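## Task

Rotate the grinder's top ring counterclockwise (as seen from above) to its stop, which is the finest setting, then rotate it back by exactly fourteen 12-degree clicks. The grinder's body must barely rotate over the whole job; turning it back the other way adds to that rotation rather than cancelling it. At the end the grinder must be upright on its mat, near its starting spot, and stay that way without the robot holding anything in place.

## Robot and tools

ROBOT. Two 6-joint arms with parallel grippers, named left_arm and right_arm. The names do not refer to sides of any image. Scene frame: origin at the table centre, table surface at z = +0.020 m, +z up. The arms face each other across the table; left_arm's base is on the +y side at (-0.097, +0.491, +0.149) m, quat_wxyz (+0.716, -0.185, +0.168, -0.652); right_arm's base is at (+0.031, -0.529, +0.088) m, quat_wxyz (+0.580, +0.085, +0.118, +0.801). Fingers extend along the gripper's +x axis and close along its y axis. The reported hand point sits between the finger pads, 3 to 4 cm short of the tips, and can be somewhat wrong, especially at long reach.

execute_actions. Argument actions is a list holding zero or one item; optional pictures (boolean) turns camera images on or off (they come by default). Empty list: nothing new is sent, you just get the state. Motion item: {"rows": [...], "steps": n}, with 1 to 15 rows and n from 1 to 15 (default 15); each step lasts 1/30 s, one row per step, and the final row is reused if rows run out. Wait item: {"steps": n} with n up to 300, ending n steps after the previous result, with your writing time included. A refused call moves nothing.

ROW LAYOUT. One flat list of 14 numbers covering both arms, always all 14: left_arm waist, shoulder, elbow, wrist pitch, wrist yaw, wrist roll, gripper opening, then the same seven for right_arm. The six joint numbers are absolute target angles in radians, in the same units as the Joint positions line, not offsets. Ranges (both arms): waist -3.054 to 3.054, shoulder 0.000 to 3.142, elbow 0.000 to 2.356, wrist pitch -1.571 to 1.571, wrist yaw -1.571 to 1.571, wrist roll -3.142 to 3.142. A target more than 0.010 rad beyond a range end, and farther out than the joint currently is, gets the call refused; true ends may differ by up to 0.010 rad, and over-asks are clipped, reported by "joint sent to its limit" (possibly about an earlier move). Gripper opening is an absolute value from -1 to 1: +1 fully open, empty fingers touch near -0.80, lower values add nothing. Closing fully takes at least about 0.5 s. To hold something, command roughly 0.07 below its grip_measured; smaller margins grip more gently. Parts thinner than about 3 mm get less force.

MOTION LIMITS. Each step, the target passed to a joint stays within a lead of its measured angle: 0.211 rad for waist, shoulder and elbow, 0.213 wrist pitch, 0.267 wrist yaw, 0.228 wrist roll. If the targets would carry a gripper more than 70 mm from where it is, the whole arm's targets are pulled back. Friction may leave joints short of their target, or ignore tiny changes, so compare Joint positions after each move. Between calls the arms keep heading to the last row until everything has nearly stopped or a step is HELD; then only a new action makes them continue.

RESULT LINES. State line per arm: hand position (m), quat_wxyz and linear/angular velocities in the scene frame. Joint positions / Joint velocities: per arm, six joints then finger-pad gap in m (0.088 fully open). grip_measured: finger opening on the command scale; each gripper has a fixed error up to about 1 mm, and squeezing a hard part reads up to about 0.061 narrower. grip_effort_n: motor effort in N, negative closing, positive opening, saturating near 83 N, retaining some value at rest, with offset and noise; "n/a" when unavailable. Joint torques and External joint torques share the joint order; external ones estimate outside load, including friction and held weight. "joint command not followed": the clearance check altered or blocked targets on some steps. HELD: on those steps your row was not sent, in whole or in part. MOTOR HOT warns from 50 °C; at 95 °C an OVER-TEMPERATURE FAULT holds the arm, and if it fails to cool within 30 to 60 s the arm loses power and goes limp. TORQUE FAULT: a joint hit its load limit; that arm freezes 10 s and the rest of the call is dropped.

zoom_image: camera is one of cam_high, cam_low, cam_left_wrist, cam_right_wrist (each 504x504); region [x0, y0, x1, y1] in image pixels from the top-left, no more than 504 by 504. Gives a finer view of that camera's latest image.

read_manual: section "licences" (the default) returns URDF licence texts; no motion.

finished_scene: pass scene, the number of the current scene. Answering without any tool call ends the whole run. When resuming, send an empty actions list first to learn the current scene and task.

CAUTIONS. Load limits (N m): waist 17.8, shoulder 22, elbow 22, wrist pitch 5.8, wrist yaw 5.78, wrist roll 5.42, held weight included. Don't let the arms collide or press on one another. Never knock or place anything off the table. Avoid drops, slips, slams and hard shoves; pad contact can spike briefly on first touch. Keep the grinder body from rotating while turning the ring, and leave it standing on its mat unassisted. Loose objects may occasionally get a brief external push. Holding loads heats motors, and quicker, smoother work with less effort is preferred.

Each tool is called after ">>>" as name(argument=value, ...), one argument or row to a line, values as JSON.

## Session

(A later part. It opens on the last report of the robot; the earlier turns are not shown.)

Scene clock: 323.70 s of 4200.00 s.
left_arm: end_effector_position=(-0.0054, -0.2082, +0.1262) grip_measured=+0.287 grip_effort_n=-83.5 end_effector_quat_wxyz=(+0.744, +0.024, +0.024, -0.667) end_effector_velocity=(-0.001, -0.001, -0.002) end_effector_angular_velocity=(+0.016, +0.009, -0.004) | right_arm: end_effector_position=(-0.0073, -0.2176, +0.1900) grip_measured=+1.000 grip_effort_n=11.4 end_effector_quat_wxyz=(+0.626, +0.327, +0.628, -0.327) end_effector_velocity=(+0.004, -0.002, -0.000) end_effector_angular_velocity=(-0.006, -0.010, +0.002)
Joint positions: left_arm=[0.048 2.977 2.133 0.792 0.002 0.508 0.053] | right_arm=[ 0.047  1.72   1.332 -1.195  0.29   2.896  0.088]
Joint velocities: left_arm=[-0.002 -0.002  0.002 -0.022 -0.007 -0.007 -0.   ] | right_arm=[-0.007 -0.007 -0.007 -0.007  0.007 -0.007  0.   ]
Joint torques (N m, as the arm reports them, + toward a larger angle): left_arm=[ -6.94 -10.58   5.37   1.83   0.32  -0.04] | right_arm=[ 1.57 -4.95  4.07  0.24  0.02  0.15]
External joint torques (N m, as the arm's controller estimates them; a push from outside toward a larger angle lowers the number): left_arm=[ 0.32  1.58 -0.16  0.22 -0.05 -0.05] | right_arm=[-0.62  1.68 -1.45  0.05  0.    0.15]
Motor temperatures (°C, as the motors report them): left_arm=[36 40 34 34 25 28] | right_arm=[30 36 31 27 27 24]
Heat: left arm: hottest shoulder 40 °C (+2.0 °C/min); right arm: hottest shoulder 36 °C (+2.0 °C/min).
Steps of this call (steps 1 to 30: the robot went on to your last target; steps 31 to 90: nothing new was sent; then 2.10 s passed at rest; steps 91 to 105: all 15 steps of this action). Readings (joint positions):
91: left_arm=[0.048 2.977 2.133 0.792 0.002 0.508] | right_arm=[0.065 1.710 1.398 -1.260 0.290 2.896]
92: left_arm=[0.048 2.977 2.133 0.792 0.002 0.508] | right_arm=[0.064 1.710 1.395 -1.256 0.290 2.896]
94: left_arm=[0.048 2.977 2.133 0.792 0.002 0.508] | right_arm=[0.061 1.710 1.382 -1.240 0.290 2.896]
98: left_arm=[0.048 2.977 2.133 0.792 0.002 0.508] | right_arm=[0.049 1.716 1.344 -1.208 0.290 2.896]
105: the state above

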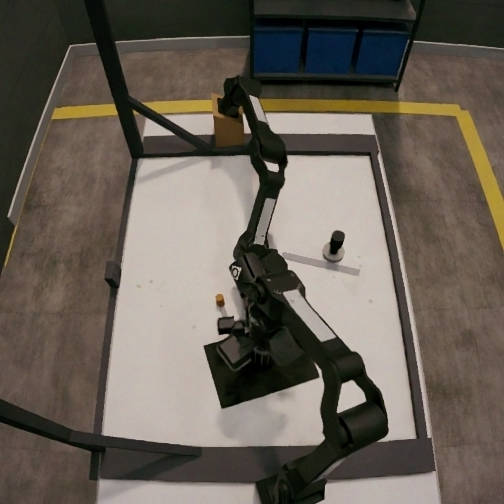

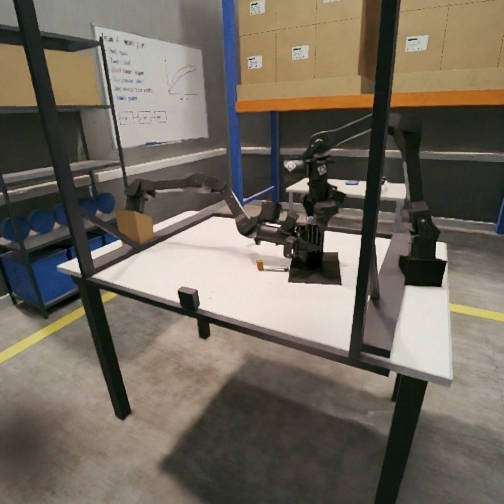

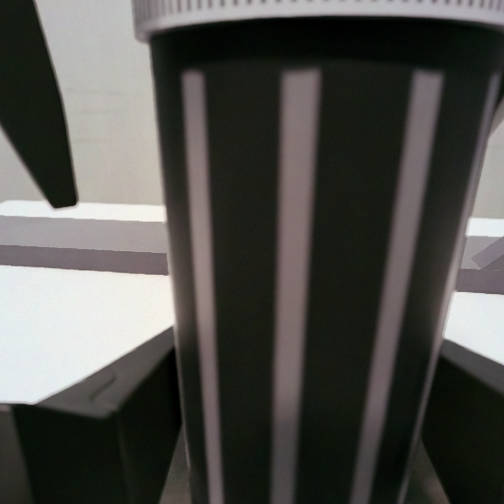

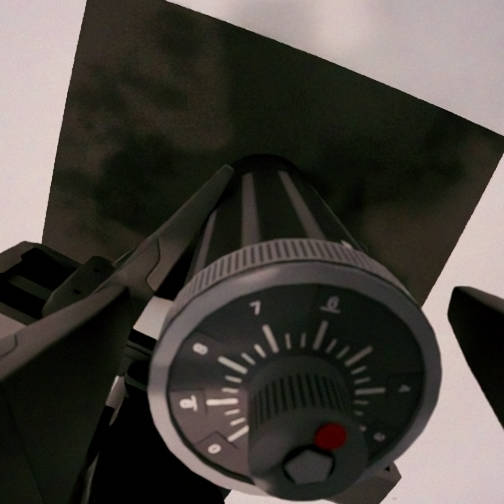

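>>> execute_actions(
  actions=[
    {"rows":[[0.05,3.0,2.14,0.79,0,0.506,0.18,0.052,1.738,1.37,-1.222,0.291,2.9,0.9],[0.05,3.0,2.14,0.79,0,0.506,0.18,0.052,1.738,1.37,-1.222,0.291,2.9,0.8],[0.05,3.0,2.14,0.79,0,0.506,0.18,0.052,1.738,1.37,-1.222,0.291,2.9,0.72],[0.05,3.0,2.14,0.79,0,0.506,0.18,0.052,1.738,1.37,-1.222,0.291,2.9,0.65],[0.05,3.0,2.14,0.79,0,0.506,0.18,0.052,1.738,1.37,-1.222,0.291,2.9,0.6],[0.05,3.0,2.14,0.79,0,0.506,0.18,0.052,1.738,1.37,-1.222,0.291,2.9,0.6],[0.05,3.0,2.14,0.79,0,0.506,0.18,0.052,1.738,1.37,-1.222,0.291,2.9,0.55],[0.05,3.0,2.14,0.79,0,0.506,0.18,0.052,1.738,1.37,-1.222,0.291,2.9,0.55],[0.05,3.0,2.14,0.79,0,0.506,0.18,0.052,1.738,1.37,-1.222,0.291,2.9,0.52],[0.05,3.0,2.14,0.79,0,0.506,0.18,0.052,1.738,1.37,-1.222,0.291,2.9,0.52],[0.05,3.0,2.14,0.79,0,0.506,0.18,0.052,1.738,1.37,-1.222,0.291,2.9,0.49],[0.05,3.0,2.14,0.79,0,0.506,0.18,0.052,1.738,1.37,-1.222,0.291,2.9,0.49],[0.05,3.0,2.14,0.79,0,0.506,0.18,0.052,1.738,1.37,-1.222,0.291,2.9,0.46]],"steps":15},
  ],
)

Scene clock: 343.70 s of 4200.00 s.
left_arm: end_effector_position=(-0.0054, -0.2082, +0.1262) grip_measured=+0.287 grip_effort_n=-83.5 end_effector_quat_wxyz=(+0.744, +0.024, +0.024, -0.667) end_effector_velocity=(+0.003, -0.000, -0.000) end_effector_angular_velocity=(+0.004, +0.022, +0.009) | right_arm: end_effector_position=(-0.0073, -0.2161, +0.1952) grip_measured=+0.496 grip_effort_n=-17.9 end_effector_quat_wxyz=(+0.627, +0.325, +0.628, -0.326) end_effector_velocity=(+0.002, -0.001, +0.001) end_effector_angular_velocity=(-0.007, +0.005, +0.001)
Joint positions: left_arm=[0.048 2.977 2.133 0.792 0.002 0.508 0.053] | right_arm=[ 0.05   1.726  1.359 -1.22   0.29   2.896  0.063]
Joint velocities: left_arm=[ 0.002 -0.002  0.002 -0.007 -0.007 -0.022 -0.   ] | right_arm=[-0.007 -0.002  0.002 -0.007 -0.007 -0.007 -0.017]
Joint torques (N m, as the arm reports them, + toward a larger angle): left_arm=[ -6.93 -10.56   5.37   1.8    0.31  -0.06] | right_arm=[ 2.35 -4.53  6.99  0.    0.02  0.11]
External joint torques (N m, as the arm's controller estimates them; a push from outside toward a larger angle lowers the number): left_arm=[ 0.01  1.6  -0.16  0.19 -0.04 -0.07] | right_arm=[ 0.19  2.16  1.36 -0.23 -0.01  0.11]
Motor temperatures (°C, as the motors report them): left_arm=[36 41 35 34 25 28] | right_arm=[30 36 31 27 27 24]
Heat: left arm: hottest shoulder 41 °C (+2.0 °C/min); right arm: hottest shoulder 36 °C (+2.0 °C/min).
Steps of this call (steps 1 to 15: the robot went on to your last target; steps 16 to 90: nothing new was sent; then 16.50 s passed at rest; steps 91 to 105: all 15 steps of this action). Readings (joint positions):
91: left_arm=[0.048 2.977 2.133 0.792 0.002 0.508] | right_arm=[0.046 1.721 1.333 -1.196 0.290 2.896]
92: left_arm=[0.048 2.977 2.133 0.792 0.002 0.508] | right_arm=[0.047 1.723 1.337 -1.204 0.290 2.896]
94: left_arm=[0.048 2.977 2.133 0.792 0.002 0.508] | right_arm=[0.048 1.724 1.345 -1.211 0.290 2.896]
98: left_arm=[0.048 2.977 2.133 0.792 0.002 0.508] | right_arm=[0.050 1.725 1.357 -1.217 0.290 2.896]
105: the state above

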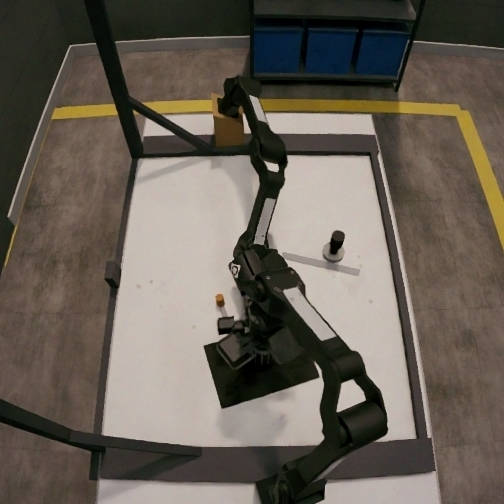

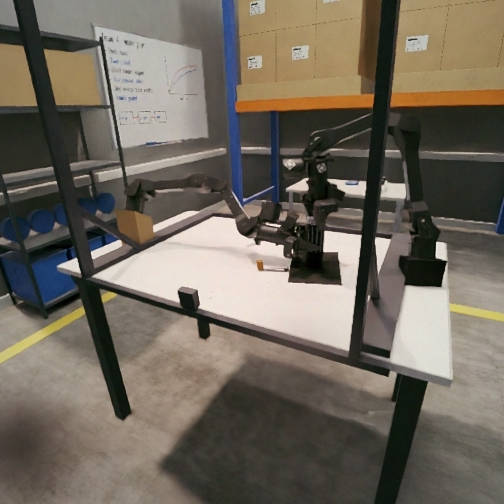

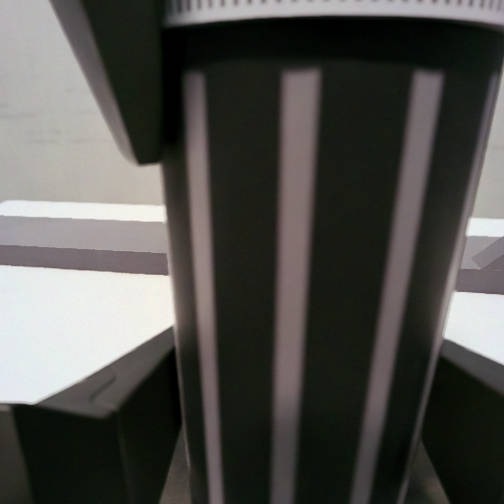

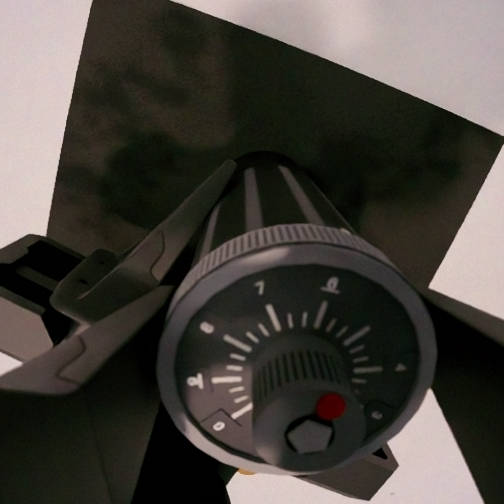

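>>> execute_actions(
  actions=[
    {"rows":[[0.05,3.0,2.14,0.79,0,0.506,0.18,0.052,1.738,1.37,-1.222,0.291,2.9,0.45],[0.05,3.0,2.14,0.79,0,0.506,0.18,0.052,1.738,1.37,-1.222,0.291,2.9,0.45],[0.05,3.0,2.14,0.79,0,0.506,0.18,0.052,1.738,1.37,-1.222,0.291,2.9,0.43],[0.05,3.0,2.14,0.79,0,0.506,0.18,0.052,1.738,1.37,-1.222,0.291,2.9,0.43],[0.05,3.0,2.14,0.79,0,0.506,0.18,0.052,1.738,1.37,-1.222,0.291,2.9,0.41]],"steps":10},
  ],
  pictures=false,
)

Scene clock: 348.43 s of 4200.00 s.
left_arm: end_effector_position=(-0.0058, -0.2083, +0.1261) grip_measured=+0.287 grip_effort_n=-83.5 end_effector_quat_wxyz=(+0.744, +0.024, +0.024, -0.667) end_effector_velocity=(-0.006, +0.000, -0.002) end_effector_angular_velocity=(+0.011, -0.006, -0.006) | right_arm: end_effector_position=(-0.0065, -0.2155, +0.1953) grip_measured=+0.419 grip_effort_n=-22.6 end_effector_quat_wxyz=(+0.628, +0.326, +0.627, -0.325) end_effector_velocity=(+0.002, -0.008, +0.002) end_effector_angular_velocity=(-0.030, -0.004, +0.019)
Joint positions: left_arm=[0.047 2.977 2.133 0.792 0.002 0.509 0.053] | right_arm=[ 0.049  1.726  1.36  -1.22   0.295  2.896  0.06 ]
Joint velocities: left_arm=[-0.007  0.002 -0.002 -0.007 -0.007  0.007 -0.   ] | right_arm=[ 0.002 -0.007 -0.002 -0.037 -0.007 -0.007 -0.002]
Joint torques (N m, as the arm reports them, + toward a larger angle): left_arm=[ -6.93 -10.64   5.31   1.84   0.32  -0.04] | right_arm=[ 2.25 -4.67  7.03 -0.03 -0.12  0.13]
External joint torques (N m, as the arm's controller estimates them; a push from outside toward a larger angle lowers the number): left_arm=[ 0.22  1.4  -0.16  0.24 -0.04 -0.06] | right_arm=[-0.04  2.04  1.43 -0.23 -0.14  0.13]
Motor temperatures (°C, as the motors report them): left_arm=[36 41 35 34 25 28] | right_arm=[30 35 31 27 27 24]
Heat: left arm: hottest shoulder 41 °C (+2.0 °C/min); right arm: hottest shoulder 35 °C (+0.0 °C/min).
Steps of this call (steps 1 to 15: the robot went on to your last target; steps 16 to 90: nothing new was sent; then 1.40 s passed at rest; steps 91 to 100: all 10 steps of this action). Readings (joint positions):
91: left_arm=[0.048 2.977 2.133 0.792 0.002 0.508] | right_arm=[0.050 1.726 1.360 -1.220 0.292 2.896]
92: left_arm=[0.048 2.977 2.133 0.792 0.002 0.508] | right_arm=[0.050 1.726 1.360 -1.220 0.293 2.896]
94: left_arm=[0.047 2.977 2.133 0.792 0.002 0.508] | right_arm=[0.050 1.726 1.360 -1.220 0.293 2.896]
98: left_arm=[0.047 2.977 2.133 0.792 0.002 0.509] | right_arm=[0.049 1.726 1.360 -1.220 0.295 2.896]
100: the state above

>>> execute_actions(
  actions=[
    {"rows":[[0.05,3.0,2.14,0.79,0,0.506,0.18,0.052,1.738,1.37,-1.222,0.291,2.9,0.39],[0.05,3.0,2.14,0.79,0,0.506,0.18,0.052,1.738,1.37,-1.222,0.291,2.9,0.385],[0.05,3.0,2.14,0.79,0,0.506,0.18,0.052,1.738,1.37,-1.222,0.291,2.9,0.385],[0.05,3.0,2.14,0.79,0,0.506,0.18,0.052,1.738,1.37,-1.222,0.291,2.86,0.385],[0.05,3.0,2.14,0.79,0,0.506,0.18,0.052,1.738,1.37,-1.222,0.291,2.83,0.385],[0.05,3.0,2.14,0.79,0,0.506,0.18,0.052,1.738,1.37,-1.222,0.291,2.8,0.385],[0.05,3.0,2.14,0.79,0,0.506,0.18,0.052,1.738,1.37,-1.222,0.291,2.77,0.385],[0.05,3.0,2.14,0.79,0,0.506,0.18,0.052,1.738,1.37,-1.222,0.291,2.74,0.385],[0.05,3.0,2.14,0.79,0,0.506,0.18,0.052,1.738,1.37,-1.222,0.291,2.71,0.385],[0.05,3.0,2.14,0.79,0,0.506,0.18,0.052,1.738,1.37,-1.222,0.291,2.68,0.385],[0.05,3.0,2.14,0.79,0,0.506,0.18,0.052,1.738,1.37,-1.222,0.291,2.65,0.385],[0.05,3.0,2.14,0.79,0,0.506,0.18,0.052,1.738,1.37,-1.222,0.291,2.62,0.385],[0.05,3.0,2.14,0.79,0,0.506,0.18,0.052,1.738,1.37,-1.222,0.291,2.59,0.385],[0.05,3.0,2.14,0.79,0,0.506,0.18,0.052,1.738,1.37,-1.222,0.291,2.56,0.385],[0.05,3.0,2.14,0.79,0,0.506,0.18,0.052,1.738,1.37,-1.222,0.291,2.53,0.385]],"steps":15},
  ],
)

Scene clock: 360.30 s of 4200.00 s.
left_arm: end_effector_position=(-0.0058, -0.2083, +0.1261) grip_measured=+0.287 grip_effort_n=-83.5 end_effector_quat_wxyz=(+0.744, +0.024, +0.024, -0.667) end_effector_velocity=(-0.004, -0.001, +0.005) end_effector_angular_velocity=(-0.014, +0.006, -0.009) | right_arm: end_effector_position=(-0.0060, -0.2151, +0.1954) grip_measured=+0.395 grip_effort_n=-53.3 end_effector_quat_wxyz=(+0.668, +0.237, +0.665, -0.234) end_effector_velocity=(+0.007, -0.002, +0.001) end_effector_angular_velocity=(-0.014, -0.029, +0.884)
Joint positions: left_arm=[0.047 2.977 2.133 0.792 0.002 0.509 0.053] | right_arm=[ 0.049  1.726  1.361 -1.22   0.298  2.618  0.058]
Joint velocities: left_arm=[-0.007 -0.002 -0.002  0.007  0.007 -0.007 -0.   ] | right_arm=[-0.007 -0.002  0.002 -0.022  0.022 -0.886 -0.   ]
Joint torques (N m, as the arm reports them, + toward a larger angle): left_arm=[ -6.93 -10.7    5.39   1.84   0.31  -0.06] | right_arm=[ 2.23 -4.67  6.94 -0.01 -0.27 -0.15]
External joint torques (N m, as the arm's controller estimates them; a push from outside toward a larger angle lowers the number): left_arm=[ 0.14  1.39 -0.1   0.24 -0.05 -0.07] | right_arm=[ 0.03  2.01  1.34 -0.24 -0.31 -0.15]
Motor temperatures (°C, as the motors report them): left_arm=[37 41 35 34 25 28] | right_arm=[30 35 32 27 27 24]
Heat: left arm: hottest shoulder 41 °C (+2.0 °C/min); right arm: hottest shoulder 35 °C (-1.0 °C/min).
Steps of this call (steps 1 to 15: the robot went on to your last target; steps 16 to 90: nothing new was sent; then 8.37 s passed at rest; steps 91 to 105: all 15 steps of this action). Readings (joint positions):
91: left_arm=[0.047 2.977 2.133 0.792 0.002 0.509] | right_arm=[0.049 1.726 1.360 -1.220 0.295 2.896]
92: left_arm=[0.047 2.977 2.133 0.792 0.002 0.509] | right_arm=[0.049 1.726 1.361 -1.220 0.295 2.896]
94: left_arm=[0.047 2.977 2.133 0.792 0.002 0.509] | right_arm=[0.049 1.726 1.361 -1.220 0.295 2.893]
98: left_arm=[0.047 2.977 2.133 0.792 0.002 0.509] | right_arm=[0.049 1.726 1.361 -1.220 0.295 2.815]
105: the state above

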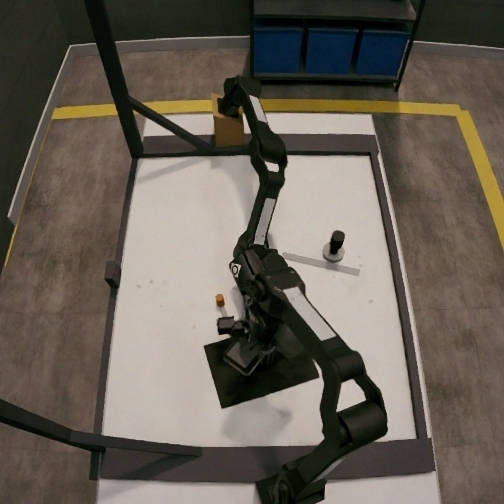

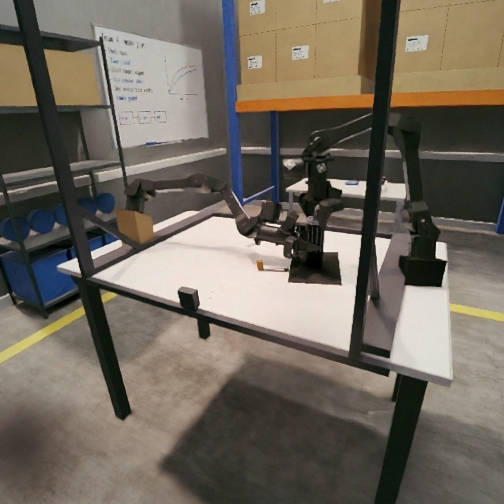

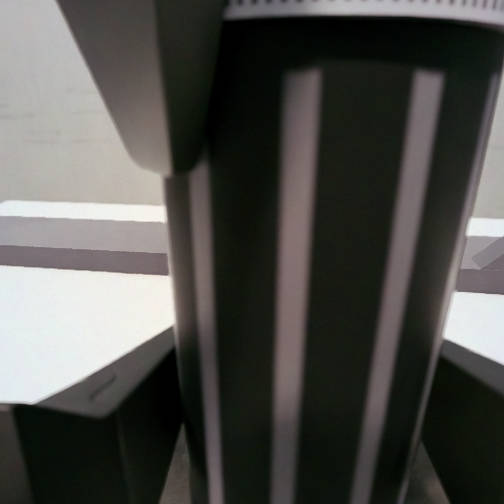

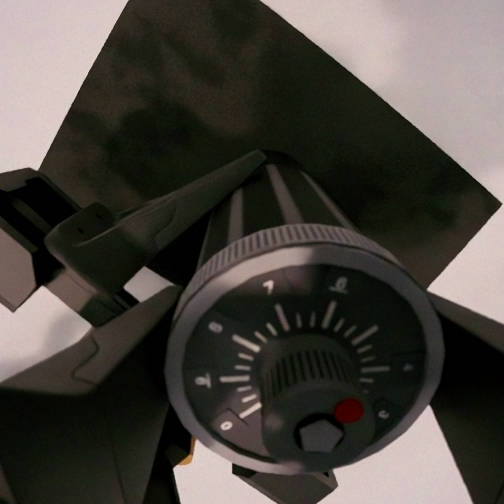

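>>> execute_actions(
  actions=[
    {"rows":[[0.05,3.0,2.14,0.79,0,0.506,0.18,0.052,1.738,1.37,-1.222,0.291,2.48,0.385],[0.05,3.0,2.14,0.79,0,0.506,0.18,0.052,1.738,1.37,-1.222,0.291,2.44,0.385],[0.05,3.0,2.14,0.79,0,0.506,0.18,0.052,1.738,1.37,-1.222,0.291,2.40,0.385],[0.05,3.0,2.14,0.79,0,0.506,0.18,0.052,1.738,1.37,-1.222,0.291,2.36,0.385],[0.05,3.0,2.14,0.79,0,0.506,0.18,0.052,1.738,1.37,-1.222,0.291,2.32,0.385],[0.05,3.0,2.14,0.79,0,0.506,0.18,0.052,1.738,1.37,-1.222,0.291,2.28,0.385],[0.05,3.0,2.14,0.79,0,0.506,0.18,0.052,1.738,1.37,-1.222,0.291,2.24,0.385],[0.05,3.0,2.14,0.79,0,0.506,0.18,0.052,1.738,1.37,-1.222,0.291,2.20,0.385],[0.05,3.0,2.14,0.79,0,0.506,0.18,0.052,1.738,1.37,-1.222,0.291,2.16,0.385],[0.05,3.0,2.14,0.79,0,0.506,0.18,0.052,1.738,1.37,-1.222,0.291,2.12,0.385],[0.05,3.0,2.14,0.79,0,0.506,0.18,0.052,1.738,1.37,-1.222,0.291,2.08,0.385],[0.05,3.0,2.14,0.79,0,0.506,0.18,0.052,1.738,1.37,-1.222,0.291,2.04,0.385],[0.05,3.0,2.14,0.79,0,0.506,0.18,0.052,1.738,1.37,-1.222,0.291,2.0,0.385],[0.05,3.0,2.14,0.79,0,0.506,0.18,0.052,1.738,1.37,-1.222,0.291,1.96,0.385],[0.05,3.0,2.14,0.79,0,0.506,0.18,0.052,1.738,1.37,-1.222,0.291,1.92,0.385]],"steps":15},
  ],
)

Scene clock: 374.27 s of 4200.00 s.
left_arm: end_effector_position=(-0.0058, -0.2083, +0.1261) grip_measured=+0.287 grip_effort_n=-83.5 end_effector_quat_wxyz=(+0.744, +0.024, +0.024, -0.667) end_effector_velocity=(-0.002, +0.001, -0.002) end_effector_angular_velocity=(+0.012, +0.009, -0.001) | right_arm: end_effector_position=(-0.0056, -0.2137, +0.1955) grip_measured=+0.395 grip_effort_n=-53.3 end_effector_quat_wxyz=(-0.709, -0.038, -0.704, +0.032) end_effector_velocity=(+0.000, -0.001, +0.001) end_effector_angular_velocity=(-0.014, -0.004, +1.178)
Joint positions: left_arm=[0.047 2.977 2.133 0.792 0.002 0.509 0.053] | right_arm=[ 0.048  1.727  1.362 -1.216  0.302  2.037  0.058]
Joint velocities: left_arm=[-0.002 -0.002 -0.007 -0.007 -0.007 -0.007 -0.   ] | right_arm=[-0.002 -0.002  0.002 -0.007 -0.007 -1.179  0.   ]
Joint torques (N m, as the arm reports them, + toward a larger angle): left_arm=[ -6.94 -10.64   5.27   1.82   0.31  -0.05] | right_arm=[ 2.35 -5.01  6.94 -0.24 -0.33 -0.15]
External joint torques (N m, as the arm's controller estimates them; a push from outside toward a larger angle lowers the number): left_arm=[-0.04  1.46 -0.22  0.21 -0.03 -0.06] | right_arm=[ 0.06  1.68  1.32 -0.5  -0.39 -0.13]
Motor temperatures (°C, as the motors report them): left_arm=[37 41 35 34 25 28] | right_arm=[30 35 32 27 27 24]
Heat: left arm: hottest shoulder 41 °C (+1.0 °C/min); right arm: hottest shoulder 35 °C (-1.0 °C/min).
Steps of this call (steps 1 to 30: the robot went on to your last target; steps 31 to 90: nothing new was sent; then 10.47 s passed at rest; steps 91 to 105: all 15 steps of this action). Readings (joint positions):
91: left_arm=[0.047 2.977 2.133 0.792 0.002 0.509] | right_arm=[0.049 1.726 1.361 -1.219 0.300 2.523]
92: left_arm=[0.047 2.977 2.133 0.792 0.002 0.509] | right_arm=[0.049 1.726 1.361 -1.219 0.300 2.504]
94: left_arm=[0.047 2.977 2.133 0.792 0.002 0.509] | right_arm=[0.049 1.726 1.361 -1.219 0.300 2.450]
98: left_arm=[0.047 2.977 2.133 0.792 0.002 0.509] | right_arm=[0.049 1.726 1.362 -1.218 0.301 2.309]
105: the state above

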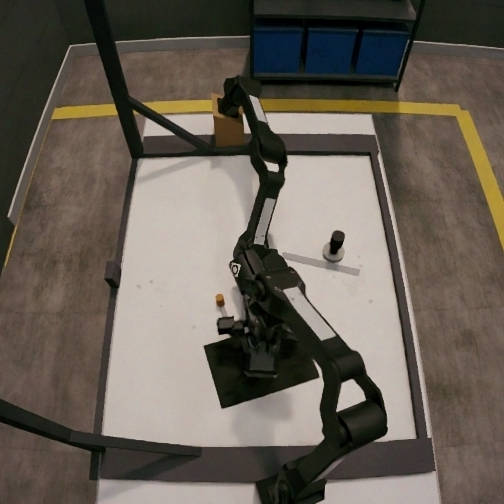

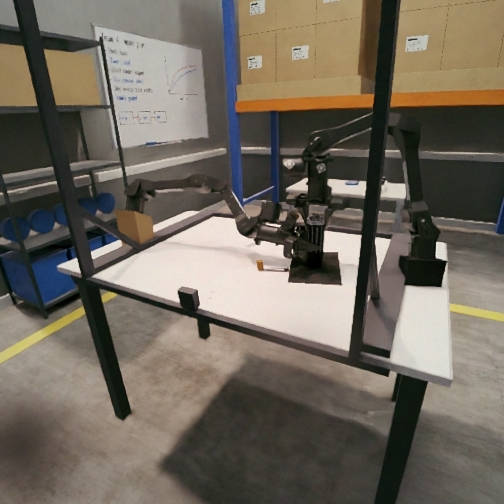

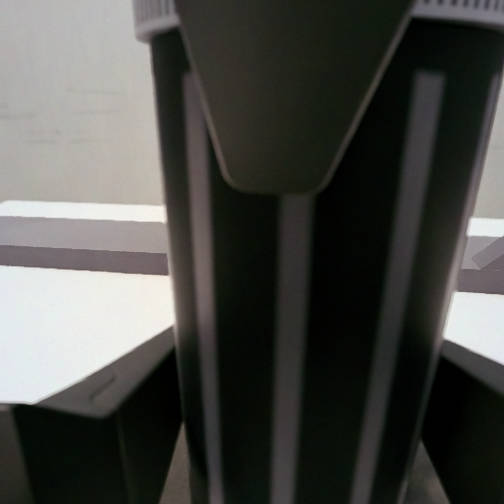

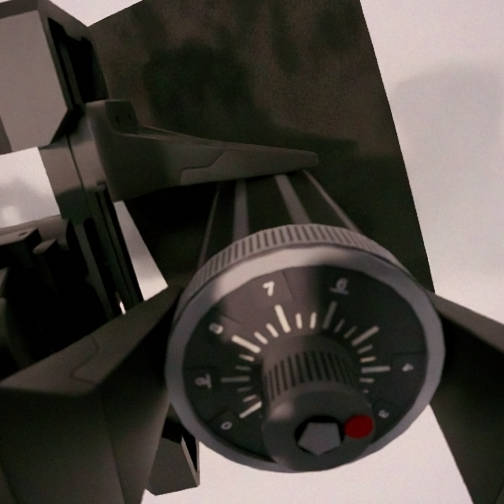

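>>> execute_actions(
  actions=[
    {"rows":[[0.05,3.0,2.14,0.79,0,0.506,0.18,0.052,1.738,1.37,-1.222,0.291,1.87,0.385],[0.05,3.0,2.14,0.79,0,0.506,0.18,0.052,1.738,1.37,-1.222,0.291,1.82,0.385],[0.05,3.0,2.14,0.79,0,0.506,0.18,0.052,1.738,1.37,-1.222,0.291,1.77,0.385],[0.05,3.0,2.14,0.79,0,0.506,0.18,0.052,1.738,1.37,-1.222,0.291,1.72,0.385],[0.05,3.0,2.14,0.79,0,0.506,0.18,0.052,1.738,1.37,-1.222,0.291,1.67,0.385],[0.05,3.0,2.14,0.79,0,0.506,0.18,0.052,1.738,1.37,-1.222,0.291,1.62,0.385],[0.05,3.0,2.14,0.79,0,0.506,0.18,0.052,1.738,1.37,-1.222,0.291,1.57,0.385],[0.05,3.0,2.14,0.79,0,0.506,0.18,0.052,1.738,1.37,-1.222,0.291,1.52,0.385],[0.05,3.0,2.14,0.79,0,0.506,0.18,0.052,1.738,1.37,-1.222,0.291,1.47,0.385],[0.05,3.0,2.14,0.79,0,0.506,0.18,0.052,1.738,1.37,-1.222,0.291,1.42,0.385],[0.05,3.0,2.14,0.79,0,0.506,0.18,0.052,1.738,1.37,-1.222,0.291,1.37,0.385],[0.05,3.0,2.14,0.79,0,0.506,0.18,0.052,1.738,1.37,-1.222,0.291,1.32,0.385],[0.05,3.0,2.14,0.79,0,0.506,0.18,0.052,1.738,1.37,-1.222,0.291,1.27,0.385],[0.05,3.0,2.14,0.79,0,0.506,0.18,0.052,1.738,1.37,-1.222,0.291,1.22,0.385],[0.05,3.0,2.14,0.79,0,0.506,0.18,0.052,1.738,1.37,-1.222,0.291,1.17,0.385]],"steps":15},
  ],
  pictures=false,
)

>>> execute_actions(
  actions=[
    {"rows":[[0.05,3.0,2.14,0.79,0,0.506,0.18,0.052,1.738,1.37,-1.222,0.291,1.12,0.385],[0.05,3.0,2.14,0.79,0,0.506,0.18,0.052,1.738,1.37,-1.222,0.291,1.07,0.385],[0.05,3.0,2.14,0.79,0,0.506,0.18,0.052,1.738,1.37,-1.222,0.291,1.02,0.385],[0.05,3.0,2.14,0.79,0,0.506,0.18,0.052,1.738,1.37,-1.222,0.291,0.97,0.385],[0.05,3.0,2.14,0.79,0,0.506,0.18,0.052,1.738,1.37,-1.222,0.291,0.92,0.385],[0.05,3.0,2.14,0.79,0,0.506,0.18,0.052,1.738,1.37,-1.222,0.291,0.87,0.385],[0.05,3.0,2.14,0.79,0,0.506,0.18,0.052,1.738,1.37,-1.222,0.291,0.82,0.385],[0.05,3.0,2.14,0.79,0,0.506,0.18,0.052,1.738,1.37,-1.222,0.291,0.77,0.385],[0.05,3.0,2.14,0.79,0,0.506,0.18,0.052,1.738,1.37,-1.222,0.291,0.72,0.385],[0.05,3.0,2.14,0.79,0,0.506,0.18,0.052,1.738,1.37,-1.222,0.291,0.67,0.385],[0.05,3.0,2.14,0.79,0,0.506,0.18,0.052,1.738,1.37,-1.222,0.291,0.62,0.385],[0.05,3.0,2.14,0.79,0,0.506,0.18,0.052,1.738,1.37,-1.222,0.291,0.57,0.385],[0.05,3.0,2.14,0.79,0,0.506,0.18,0.052,1.738,1.37,-1.222,0.291,0.52,0.385],[0.05,3.0,2.14,0.79,0,0.506,0.18,0.052,1.738,1.37,-1.222,0.291,0.47,0.385],[0.05,3.0,2.14,0.79,0,0.506,0.18,0.052,1.738,1.37,-1.222,0.291,0.42,0.385]],"steps":15},
  ],
)

Scene clock: 397.20 s of 4200.00 s.
left_arm: end_effector_position=(-0.0057, -0.2083, +0.1263) grip_measured=+0.287 grip_effort_n=-83.5 end_effector_quat_wxyz=(+0.744, +0.024, +0.024, -0.667) end_effector_velocity=(+0.000, -0.001, +0.001) end_effector_angular_velocity=(+0.004, +0.007, +0.004) | right_arm: end_effector_position=(-0.0061, -0.2125, +0.1956) grip_measured=+0.395 grip_effort_n=-53.3 end_effector_quat_wxyz=(+0.676, -0.212, +0.670, +0.219) end_effector_velocity=(+0.001, -0.006, -0.001) end_effector_angular_velocity=(-0.038, -0.006, +1.531)
Joint positions: left_arm=[0.047 2.977 2.133 0.792 0.002 0.509 0.053] | right_arm=[ 0.048  1.728  1.364 -1.212  0.301  1.314  0.058]
Joint velocities: left_arm=[-0.002 -0.002  0.002 -0.007 -0.007 -0.007 -0.   ] | right_arm=[-0.007 -0.002 -0.002 -0.022 -0.022 -1.531 -0.   ]
Joint torques (N m, as the arm reports them, + toward a larger angle): left_arm=[ -6.93 -10.65   5.3    1.84   0.31  -0.05] | right_arm=[ 2.19 -4.88  6.78 -0.52 -0.39 -0.08]
External joint torques (N m, as the arm's controller estimates them; a push from outside toward a larger angle lowers the number): left_arm=[-0.01  1.42 -0.16  0.25 -0.04 -0.07] | right_arm=[-0.06  1.85  1.15 -0.81 -0.46 -0.09]
Motor temperatures (°C, as the motors report them): left_arm=[37 42 35 34 25 28] | right_arm=[30 35 32 27 27 24]
Heat: left arm: hottest shoulder 42 °C (+1.0 °C/min); right arm: hottest shoulder 35 °C (-1.0 °C/min).
Steps of this call (steps 1 to 30: the robot went on to your last target; steps 31 to 90: nothing new was sent; then 19.43 s passed at rest; steps 91 to 105: all 15 steps of this action). Readings (joint positions):
91: left_arm=[0.047 2.977 2.133 0.792 0.002 0.509] | right_arm=[0.048 1.727 1.363 -1.215 0.302 1.914]
92: left_arm=[0.047 2.977 2.133 0.792 0.002 0.509] | right_arm=[0.048 1.727 1.363 -1.215 0.302 1.892]
94: left_arm=[0.047 2.977 2.133 0.792 0.002 0.509] | right_arm=[0.048 1.727 1.363 -1.214 0.302 1.827]
98: left_arm=[0.047 2.977 2.133 0.792 0.002 0.509] | right_arm=[0.048 1.727 1.363 -1.213 0.302 1.652]
105: the state above

Scene clock: 397.70 s of 4200.00 s.
left_arm: end_effector_position=(-0.0056, -0.2085, +0.1264) grip_measured=+0.287 grip_effort_n=-83.5 end_effector_quat_wxyz=(+0.744, +0.024, +0.024, -0.667) end_effector_velocity=(+0.005, +0.000, -0.001) end_effector_angular_velocity=(+0.012, +0.022, +0.022) | right_arm: end_effector_position=(-0.0066, -0.2123, +0.1957) grip_measured=+0.395 grip_effort_n=-53.3 end_effector_quat_wxyz=(+0.551, -0.445, +0.544, +0.450) end_effector_velocity=(+0.000, -0.002, -0.000) end_effector_angular_velocity=(-0.014, -0.013, +1.414)
Joint positions: left_arm=[0.047 2.978 2.135 0.79  0.002 0.509 0.053] | right_arm=[ 0.048  1.729  1.365 -1.211  0.299  0.565  0.058]
Joint velocities: left_arm=[ 0.002 -0.002  0.002 -0.007 -0.022 -0.022 -0.   ] | right_arm=[-0.002 -0.002 -0.002 -0.007 -0.007 -1.414 -0.   ]
Joint torques (N m, as the arm reports them, + toward a larger angle): left_arm=[ -6.94 -10.73   5.02   1.96   0.3   -0.04] | right_arm=[ 2.26 -5.15  6.56 -0.51 -0.26 -0.13]
External joint torques (N m, as the arm's controller estimates them; a push from outside toward a larger angle lowers the number): left_arm=[ 0.07  1.27 -0.41  0.38 -0.05 -0.05] | right_arm=[-0.01  1.65  0.85 -0.86 -0.29 -0.1 ]
Motor temperatures (°C, as the motors report them): left_arm=[37 42 35 34 25 28] | right_arm=[30 35 32 27 27 24]
Heat: left arm: hottest shoulder 42 °C (+1.0 °C/min); right arm: hottest shoulder 35 °C (-1.0 °C/min).
Steps of this call (steps 1 to 15: all 15 steps of this action). Readings (joint positions):
1: left_arm=[0.047 2.977 2.133 0.792 0.002 0.509] | right_arm=[0.048 1.728 1.364 -1.211 0.301 1.264]
2: left_arm=[0.047 2.977 2.133 0.792 0.002 0.509] | right_arm=[0.048 1.728 1.364 -1.211 0.301 1.215]
4: left_arm=[0.047 2.978 2.134 0.791 0.002 0.509] | right_arm=[0.048 1.728 1.365 -1.211 0.300 1.115]
8: left_arm=[0.047 2.978 2.135 0.791 0.002 0.509] | right_arm=[0.048 1.728 1.365 -1.211 0.299 0.914]
15: the state above

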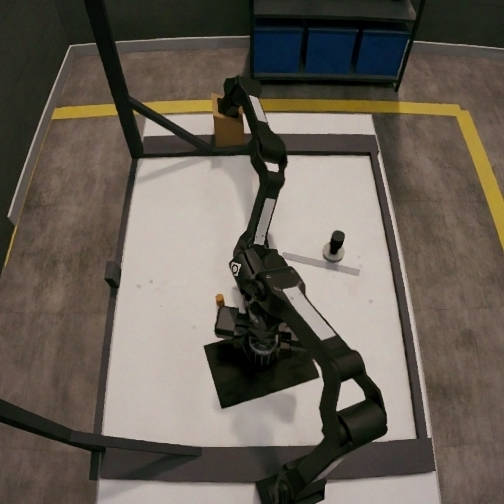

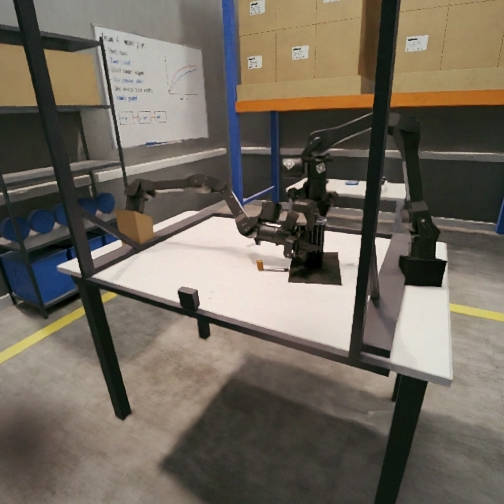

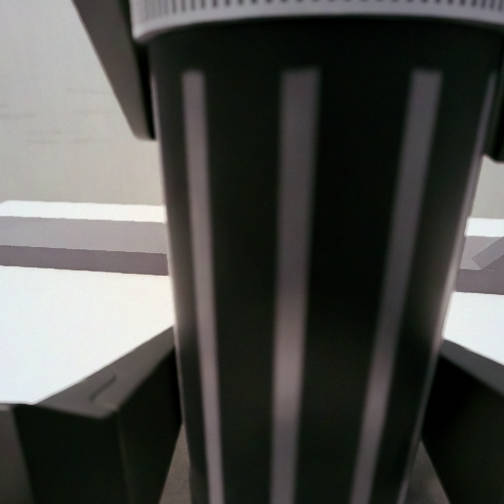

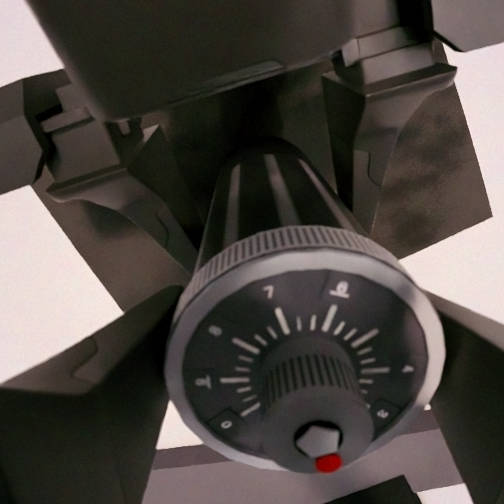

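>>> execute_actions(
  actions=[
    {"rows":[[0.05,3.0,2.14,0.79,0,0.506,0.18,0.052,1.738,1.37,-1.222,0.291,0.37,0.385],[0.05,3.0,2.14,0.79,0,0.506,0.18,0.052,1.738,1.37,-1.222,0.291,0.33,0.385],[0.05,3.0,2.14,0.79,0,0.506,0.18,0.052,1.738,1.37,-1.222,0.291,0.29,0.385],[0.05,3.0,2.14,0.79,0,0.506,0.18,0.052,1.738,1.37,-1.222,0.291,0.25,0.385],[0.05,3.0,2.14,0.79,0,0.506,0.18,0.052,1.738,1.37,-1.222,0.291,0.21,0.385],[0.05,3.0,2.14,0.79,0,0.506,0.18,0.052,1.738,1.37,-1.222,0.291,0.17,0.385],[0.05,3.0,2.14,0.79,0,0.506,0.18,0.052,1.738,1.37,-1.222,0.291,0.13,0.385],[0.05,3.0,2.14,0.79,0,0.506,0.18,0.052,1.738,1.37,-1.222,0.291,0.09,0.385],[0.05,3.0,2.14,0.79,0,0.506,0.18,0.052,1.738,1.37,-1.222,0.291,0.05,0.385],[0.05,3.0,2.14,0.79,0,0.506,0.18,0.052,1.738,1.37,-1.222,0.291,0.01,0.385],[0.05,3.0,2.14,0.79,0,0.506,0.18,0.052,1.738,1.37,-1.222,0.291,-0.03,0.385],[0.05,3.0,2.14,0.79,0,0.506,0.18,0.052,1.738,1.37,-1.222,0.291,-0.07,0.385],[0.05,3.0,2.14,0.79,0,0.506,0.18,0.052,1.738,1.37,-1.222,0.291,-0.11,0.385],[0.05,3.0,2.14,0.79,0,0.506,0.18,0.052,1.738,1.37,-1.222,0.291,-0.15,0.385]],"steps":15},
  ],
)

Scene clock: 409.50 s of 4200.00 s.
left_arm: end_effector_position=(-0.0050, -0.2085, +0.1262) grip_measured=+0.287 grip_effort_n=-83.5 end_effector_quat_wxyz=(+0.744, +0.022, +0.027, -0.667) end_effector_velocity=(-0.001, -0.001, -0.002) end_effector_angular_velocity=(+0.015, +0.024, -0.002) | right_arm: end_effector_position=(-0.0065, -0.2123, +0.1957) grip_measured=+0.395 grip_effort_n=-53.7 end_effector_quat_wxyz=(+0.386, -0.594, +0.378, +0.596) end_effector_velocity=(+0.000, -0.001, +0.001) end_effector_angular_velocity=(-0.008, -0.004, +0.812)
Joint positions: left_arm=[0.048 2.978 2.136 0.79  0.001 0.502 0.053] | right_arm=[ 0.048  1.729  1.365 -1.211  0.3   -0.065  0.058]
Joint velocities: left_arm=[-0.002 -0.002  0.002 -0.022 -0.007 -0.022 -0.   ] | right_arm=[-0.002 -0.002  0.002 -0.007 -0.007 -0.813 -0.   ]
Joint torques (N m, as the arm reports them, + toward a larger angle): left_arm=[ -7.02 -10.7    5.09   1.98   0.31   0.13] | right_arm=[ 2.18 -4.99  6.86 -0.52 -0.39 -0.13]
External joint torques (N m, as the arm's controller estimates them; a push from outside toward a larger angle lowers the number): left_arm=[ 0.02  1.42 -0.42  0.38 -0.04  0.11] | right_arm=[-0.05  1.89  1.09 -0.87 -0.4  -0.1 ]
Motor temperatures (°C, as the motors report them): left_arm=[37 42 35 35 25 28] | right_arm=[30 35 32 27 27 24]
Heat: left arm: hottest shoulder 42 °C (+1.0 °C/min); right arm: hottest shoulder 35 °C (+0.0 °C/min).
Steps of this call (steps 1 to 30: the robot went on to your last target; steps 31 to 90: nothing new was sent; then 8.30 s passed at rest; steps 91 to 105: all 15 steps of this action). Readings (joint positions):
91: left_arm=[0.048 2.978 2.136 0.790 0.002 0.507] | right_arm=[0.048 1.729 1.365 -1.211 0.299 0.414]
92: left_arm=[0.048 2.978 2.136 0.790 0.002 0.507] | right_arm=[0.048 1.729 1.365 -1.211 0.299 0.393]
94: left_arm=[0.048 2.978 2.136 0.790 0.002 0.506] | right_arm=[0.048 1.729 1.365 -1.211 0.299 0.341]
98: left_arm=[0.048 2.978 2.136 0.790 0.002 0.505] | right_arm=[0.048 1.729 1.365 -1.211 0.299 0.199]
105: the state above

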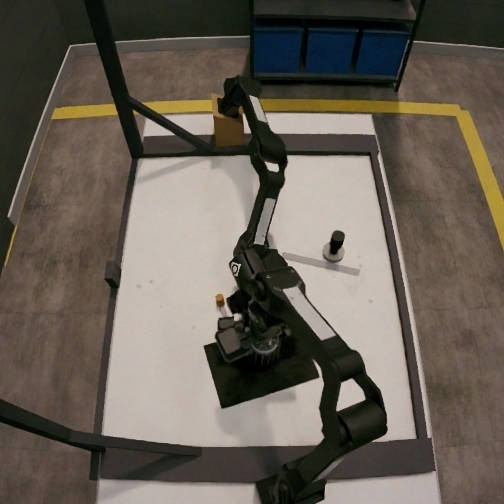

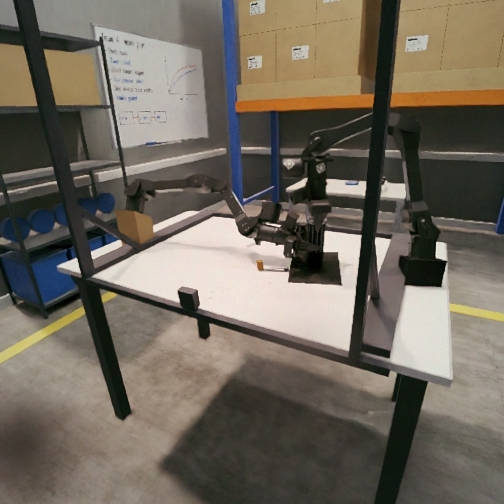

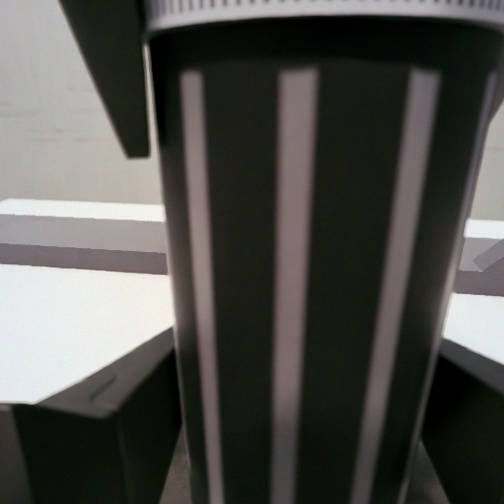

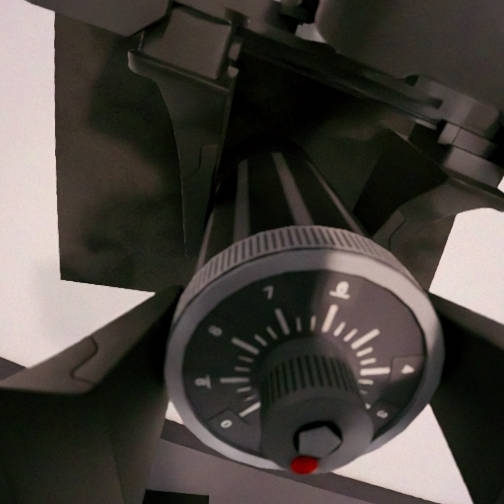

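>>> zoom_image(
  camera="cam_low",
  region=[230, 150, 370, 290],
)

Region (230, 150, 370, 290) of cam_low's 504x504 image, scaled by 3.600, with more detail than that image has.

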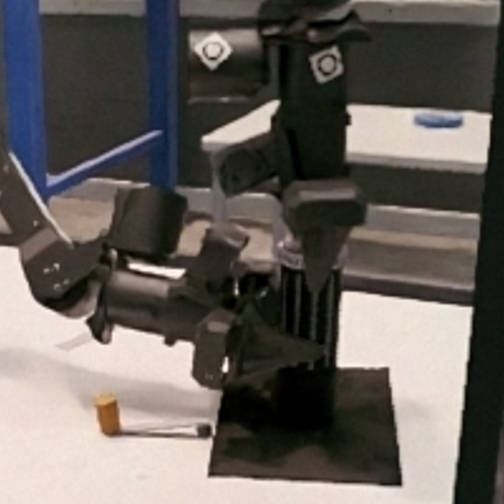

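>>> execute_actions(
  actions=[
    {"rows":[[0.05,3.0,2.14,0.79,0,0.506,0.18,0.052,1.738,1.37,-1.222,0.291,-0.18,0.385],[0.05,3.0,2.14,0.79,0,0.506,0.18,0.052,1.738,1.37,-1.222,0.291,-0.20,0.385],[0.05,3.0,2.14,0.79,0,0.506,0.18,0.052,1.738,1.37,-1.222,0.291,-0.22,0.385],[0.05,3.0,2.14,0.79,0,0.506,0.18,0.052,1.738,1.37,-1.222,0.291,-0.24,0.385],[0.05,3.0,2.14,0.79,0,0.506,0.18,0.052,1.738,1.37,-1.222,0.291,-0.26,0.385],[0.05,3.0,2.14,0.79,0,0.506,0.18,0.052,1.738,1.37,-1.222,0.291,-0.28,0.385],[0.05,3.0,2.14,0.79,0,0.506,0.18,0.052,1.738,1.37,-1.222,0.291,-0.30,0.385],[0.05,3.0,2.14,0.79,0,0.506,0.18,0.052,1.738,1.37,-1.222,0.291,-0.32,0.385],[0.05,3.0,2.14,0.79,0,0.506,0.18,0.052,1.738,1.37,-1.222,0.291,-0.34,0.385],[0.05,3.0,2.14,0.79,0,0.506,0.18,0.052,1.738,1.37,-1.222,0.291,-0.36,0.385],[0.05,3.0,2.14,0.79,0,0.506,0.18,0.052,1.738,1.37,-1.222,0.291,-0.38,0.385],[0.05,3.0,2.14,0.79,0,0.506,0.18,0.052,1.738,1.37,-1.222,0.291,-0.40,0.385],[0.05,3.0,2.14,0.79,0,0.506,0.18,0.052,1.738,1.37,-1.222,0.291,-0.42,0.385],[0.05,3.0,2.14,0.79,0,0.506,0.18,0.052,1.738,1.37,-1.222,0.291,-0.44,0.385],[0.05,3.0,2.14,0.79,0,0.506,0.18,0.052,1.738,1.37,-1.222,0.291,-0.46,0.385]],"steps":15},
  ],
)

Scene clock: 422.57 s of 4200.00 s.
left_arm: end_effector_position=(-0.0047, -0.2085, +0.1261) grip_measured=+0.287 grip_effort_n=-83.5 end_effector_quat_wxyz=(+0.744, +0.020, +0.028, -0.667) end_effector_velocity=(-0.001, -0.000, +0.003) end_effector_angular_velocity=(-0.010, -0.008, -0.005) | right_arm: end_effector_position=(-0.0066, -0.2123, +0.1958) grip_measured=+0.395 grip_effort_n=-53.3 end_effector_quat_wxyz=(+0.282, -0.650, +0.272, +0.651) end_effector_velocity=(-0.005, -0.001, -0.001) end_effector_angular_velocity=(-0.008, +0.013, +0.639)
Joint positions: left_arm=[0.048 2.978 2.136 0.79  0.001 0.499 0.053] | right_arm=[ 0.049  1.729  1.365 -1.211  0.301 -0.4    0.058]
Joint velocities: left_arm=[-0.002 -0.002 -0.002  0.007  0.007  0.007 -0.   ] | right_arm=[ 0.002  0.002 -0.002  0.007 -0.022 -0.637  0.   ]
Joint torques (N m, as the arm reports them, + toward a larger angle): left_arm=[ -7.04 -10.74   5.08   1.97   0.32   0.21] | right_arm=[ 2.21 -5.05  6.64 -0.5  -0.46 -0.08]
External joint torques (N m, as the arm's controller estimates them; a push from outside toward a larger angle lowers the number): left_arm=[ 0.13  1.42 -0.45  0.36 -0.04  0.2 ] | right_arm=[-0.09  1.69  0.95 -0.85 -0.43 -0.09]
Motor temperatures (°C, as the motors report them): left_arm=[38 43 35 35 25 28] | right_arm=[30 35 32 27 27 24]
Heat: left arm: hottest shoulder 43 °C (+2.1 °C/min); right arm: hottest shoulder 35 °C (+0.0 °C/min).
Steps of this call (steps 1 to 30: the robot went on to your last target; steps 31 to 90: nothing new was sent; then 9.57 s passed at rest; steps 91 to 105: all 15 steps of this action). Readings (joint positions):
91: left_arm=[0.048 2.978 2.136 0.790 0.001 0.501] | right_arm=[0.049 1.729 1.365 -1.211 0.300 -0.152]
92: left_arm=[0.048 2.978 2.136 0.790 0.001 0.501] | right_arm=[0.049 1.729 1.365 -1.211 0.300 -0.163]
94: left_arm=[0.048 2.978 2.136 0.790 0.001 0.500] | right_arm=[0.049 1.729 1.365 -1.211 0.300 -0.192]
98: left_arm=[0.048 2.978 2.136 0.790 0.001 0.500] | right_arm=[0.049 1.729 1.365 -1.211 0.301 -0.263]
105: the state above

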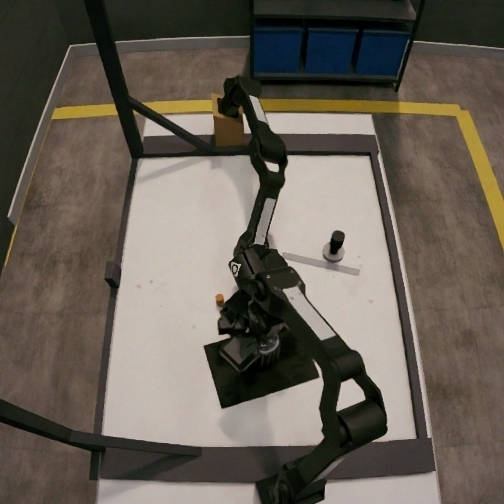

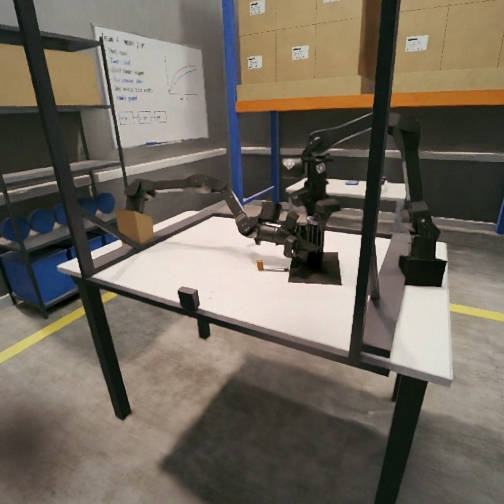

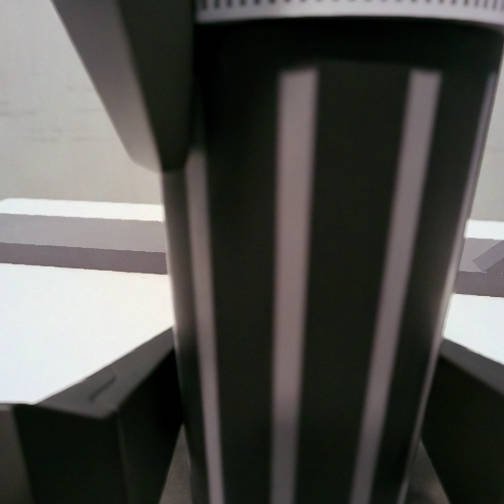

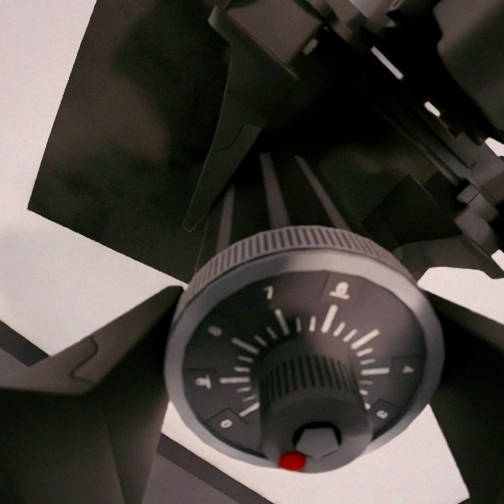

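>>> execute_actions(
  actions=[
    {"rows":[[0.05,3.0,2.14,0.79,0,0.506,0.18,0.052,1.738,1.37,-1.222,0.291,-0.47,0.385],[0.05,3.0,2.14,0.79,0,0.506,0.18,0.052,1.738,1.37,-1.222,0.291,-0.48,0.385],[0.05,3.0,2.14,0.79,0,0.506,0.18,0.052,1.738,1.37,-1.222,0.291,-0.49,0.385],[0.05,3.0,2.14,0.79,0,0.506,0.18,0.052,1.738,1.37,-1.222,0.291,-0.50,0.385],[0.05,3.0,2.14,0.79,0,0.506,0.18,0.052,1.738,1.37,-1.222,0.291,-0.51,0.385],[0.05,3.0,2.14,0.79,0,0.506,0.18,0.052,1.738,1.37,-1.222,0.291,-0.52,0.385],[0.05,3.0,2.14,0.79,0,0.506,0.18,0.052,1.738,1.37,-1.222,0.291,-0.53,0.385],[0.05,3.0,2.14,0.79,0,0.506,0.18,0.052,1.738,1.37,-1.222,0.291,-0.54,0.385]],"steps":12},
  ],
  pictures=false,
)

Scene clock: 433.80 s of 4200.00 s.
left_arm: end_effector_position=(-0.0047, -0.2085, +0.1261) grip_measured=+0.287 grip_effort_n=-83.5 end_effector_quat_wxyz=(+0.744, +0.020, +0.028, -0.667) end_effector_velocity=(+0.000, -0.001, +0.001) end_effector_angular_velocity=(+0.002, +0.022, +0.005) | right_arm: end_effector_position=(-0.0067, -0.2122, +0.1958) grip_measured=+0.395 grip_effort_n=-53.3 end_effector_quat_wxyz=(+0.240, -0.667, +0.230, +0.667) end_effector_velocity=(+0.000, -0.002, -0.000) end_effector_angular_velocity=(-0.010, +0.003, +0.066)
Joint positions: left_arm=[0.048 2.978 2.136 0.79  0.001 0.498 0.053] | right_arm=[ 0.05   1.729  1.365 -1.211  0.301 -0.528  0.058]
Joint velocities: left_arm=[-0.002 -0.002  0.002 -0.007 -0.007 -0.022 -0.   ] | right_arm=[-0.002 -0.002 -0.002 -0.007 -0.007 -0.066  0.   ]
Joint torques (N m, as the arm reports them, + toward a larger angle): left_arm=[ -7.09 -10.7    5.07   1.96   0.32   0.23] | right_arm=[ 2.23 -5.04  6.66 -0.52 -0.47 -0.11]
External joint torques (N m, as the arm's controller estimates them; a push from outside toward a larger angle lowers the number): left_arm=[-0.06  1.57 -0.53  0.33 -0.03  0.22] | right_arm=[-0.03  1.75  0.95 -0.87 -0.44 -0.11]
Motor temperatures (°C, as the motors report them): left_arm=[38 43 35 35 25 28] | right_arm=[30 35 33 27 28 24]
Heat: left arm: hottest shoulder 43 °C (+2.0 °C/min); right arm: hottest shoulder 35 °C (+0.0 °C/min).
Steps of this call (steps 1 to 30: the robot went on to your last target; steps 31 to 90: nothing new was sent; then 7.83 s passed at rest; steps 91 to 102: all 12 steps of this action). Readings (joint positions):
91: left_arm=[0.048 2.978 2.136 0.790 0.001 0.498] | right_arm=[0.050 1.729 1.365 -1.211 0.301 -0.459]
92: left_arm=[0.048 2.978 2.136 0.790 0.001 0.498] | right_arm=[0.050 1.729 1.365 -1.211 0.301 -0.463]
94: left_arm=[0.048 2.978 2.136 0.790 0.001 0.498] | right_arm=[0.050 1.729 1.365 -1.211 0.301 -0.474]
98: left_arm=[0.048 2.978 2.136 0.790 0.001 0.498] | right_arm=[0.050 1.729 1.365 -1.211 0.301 -0.509]
102: the state above


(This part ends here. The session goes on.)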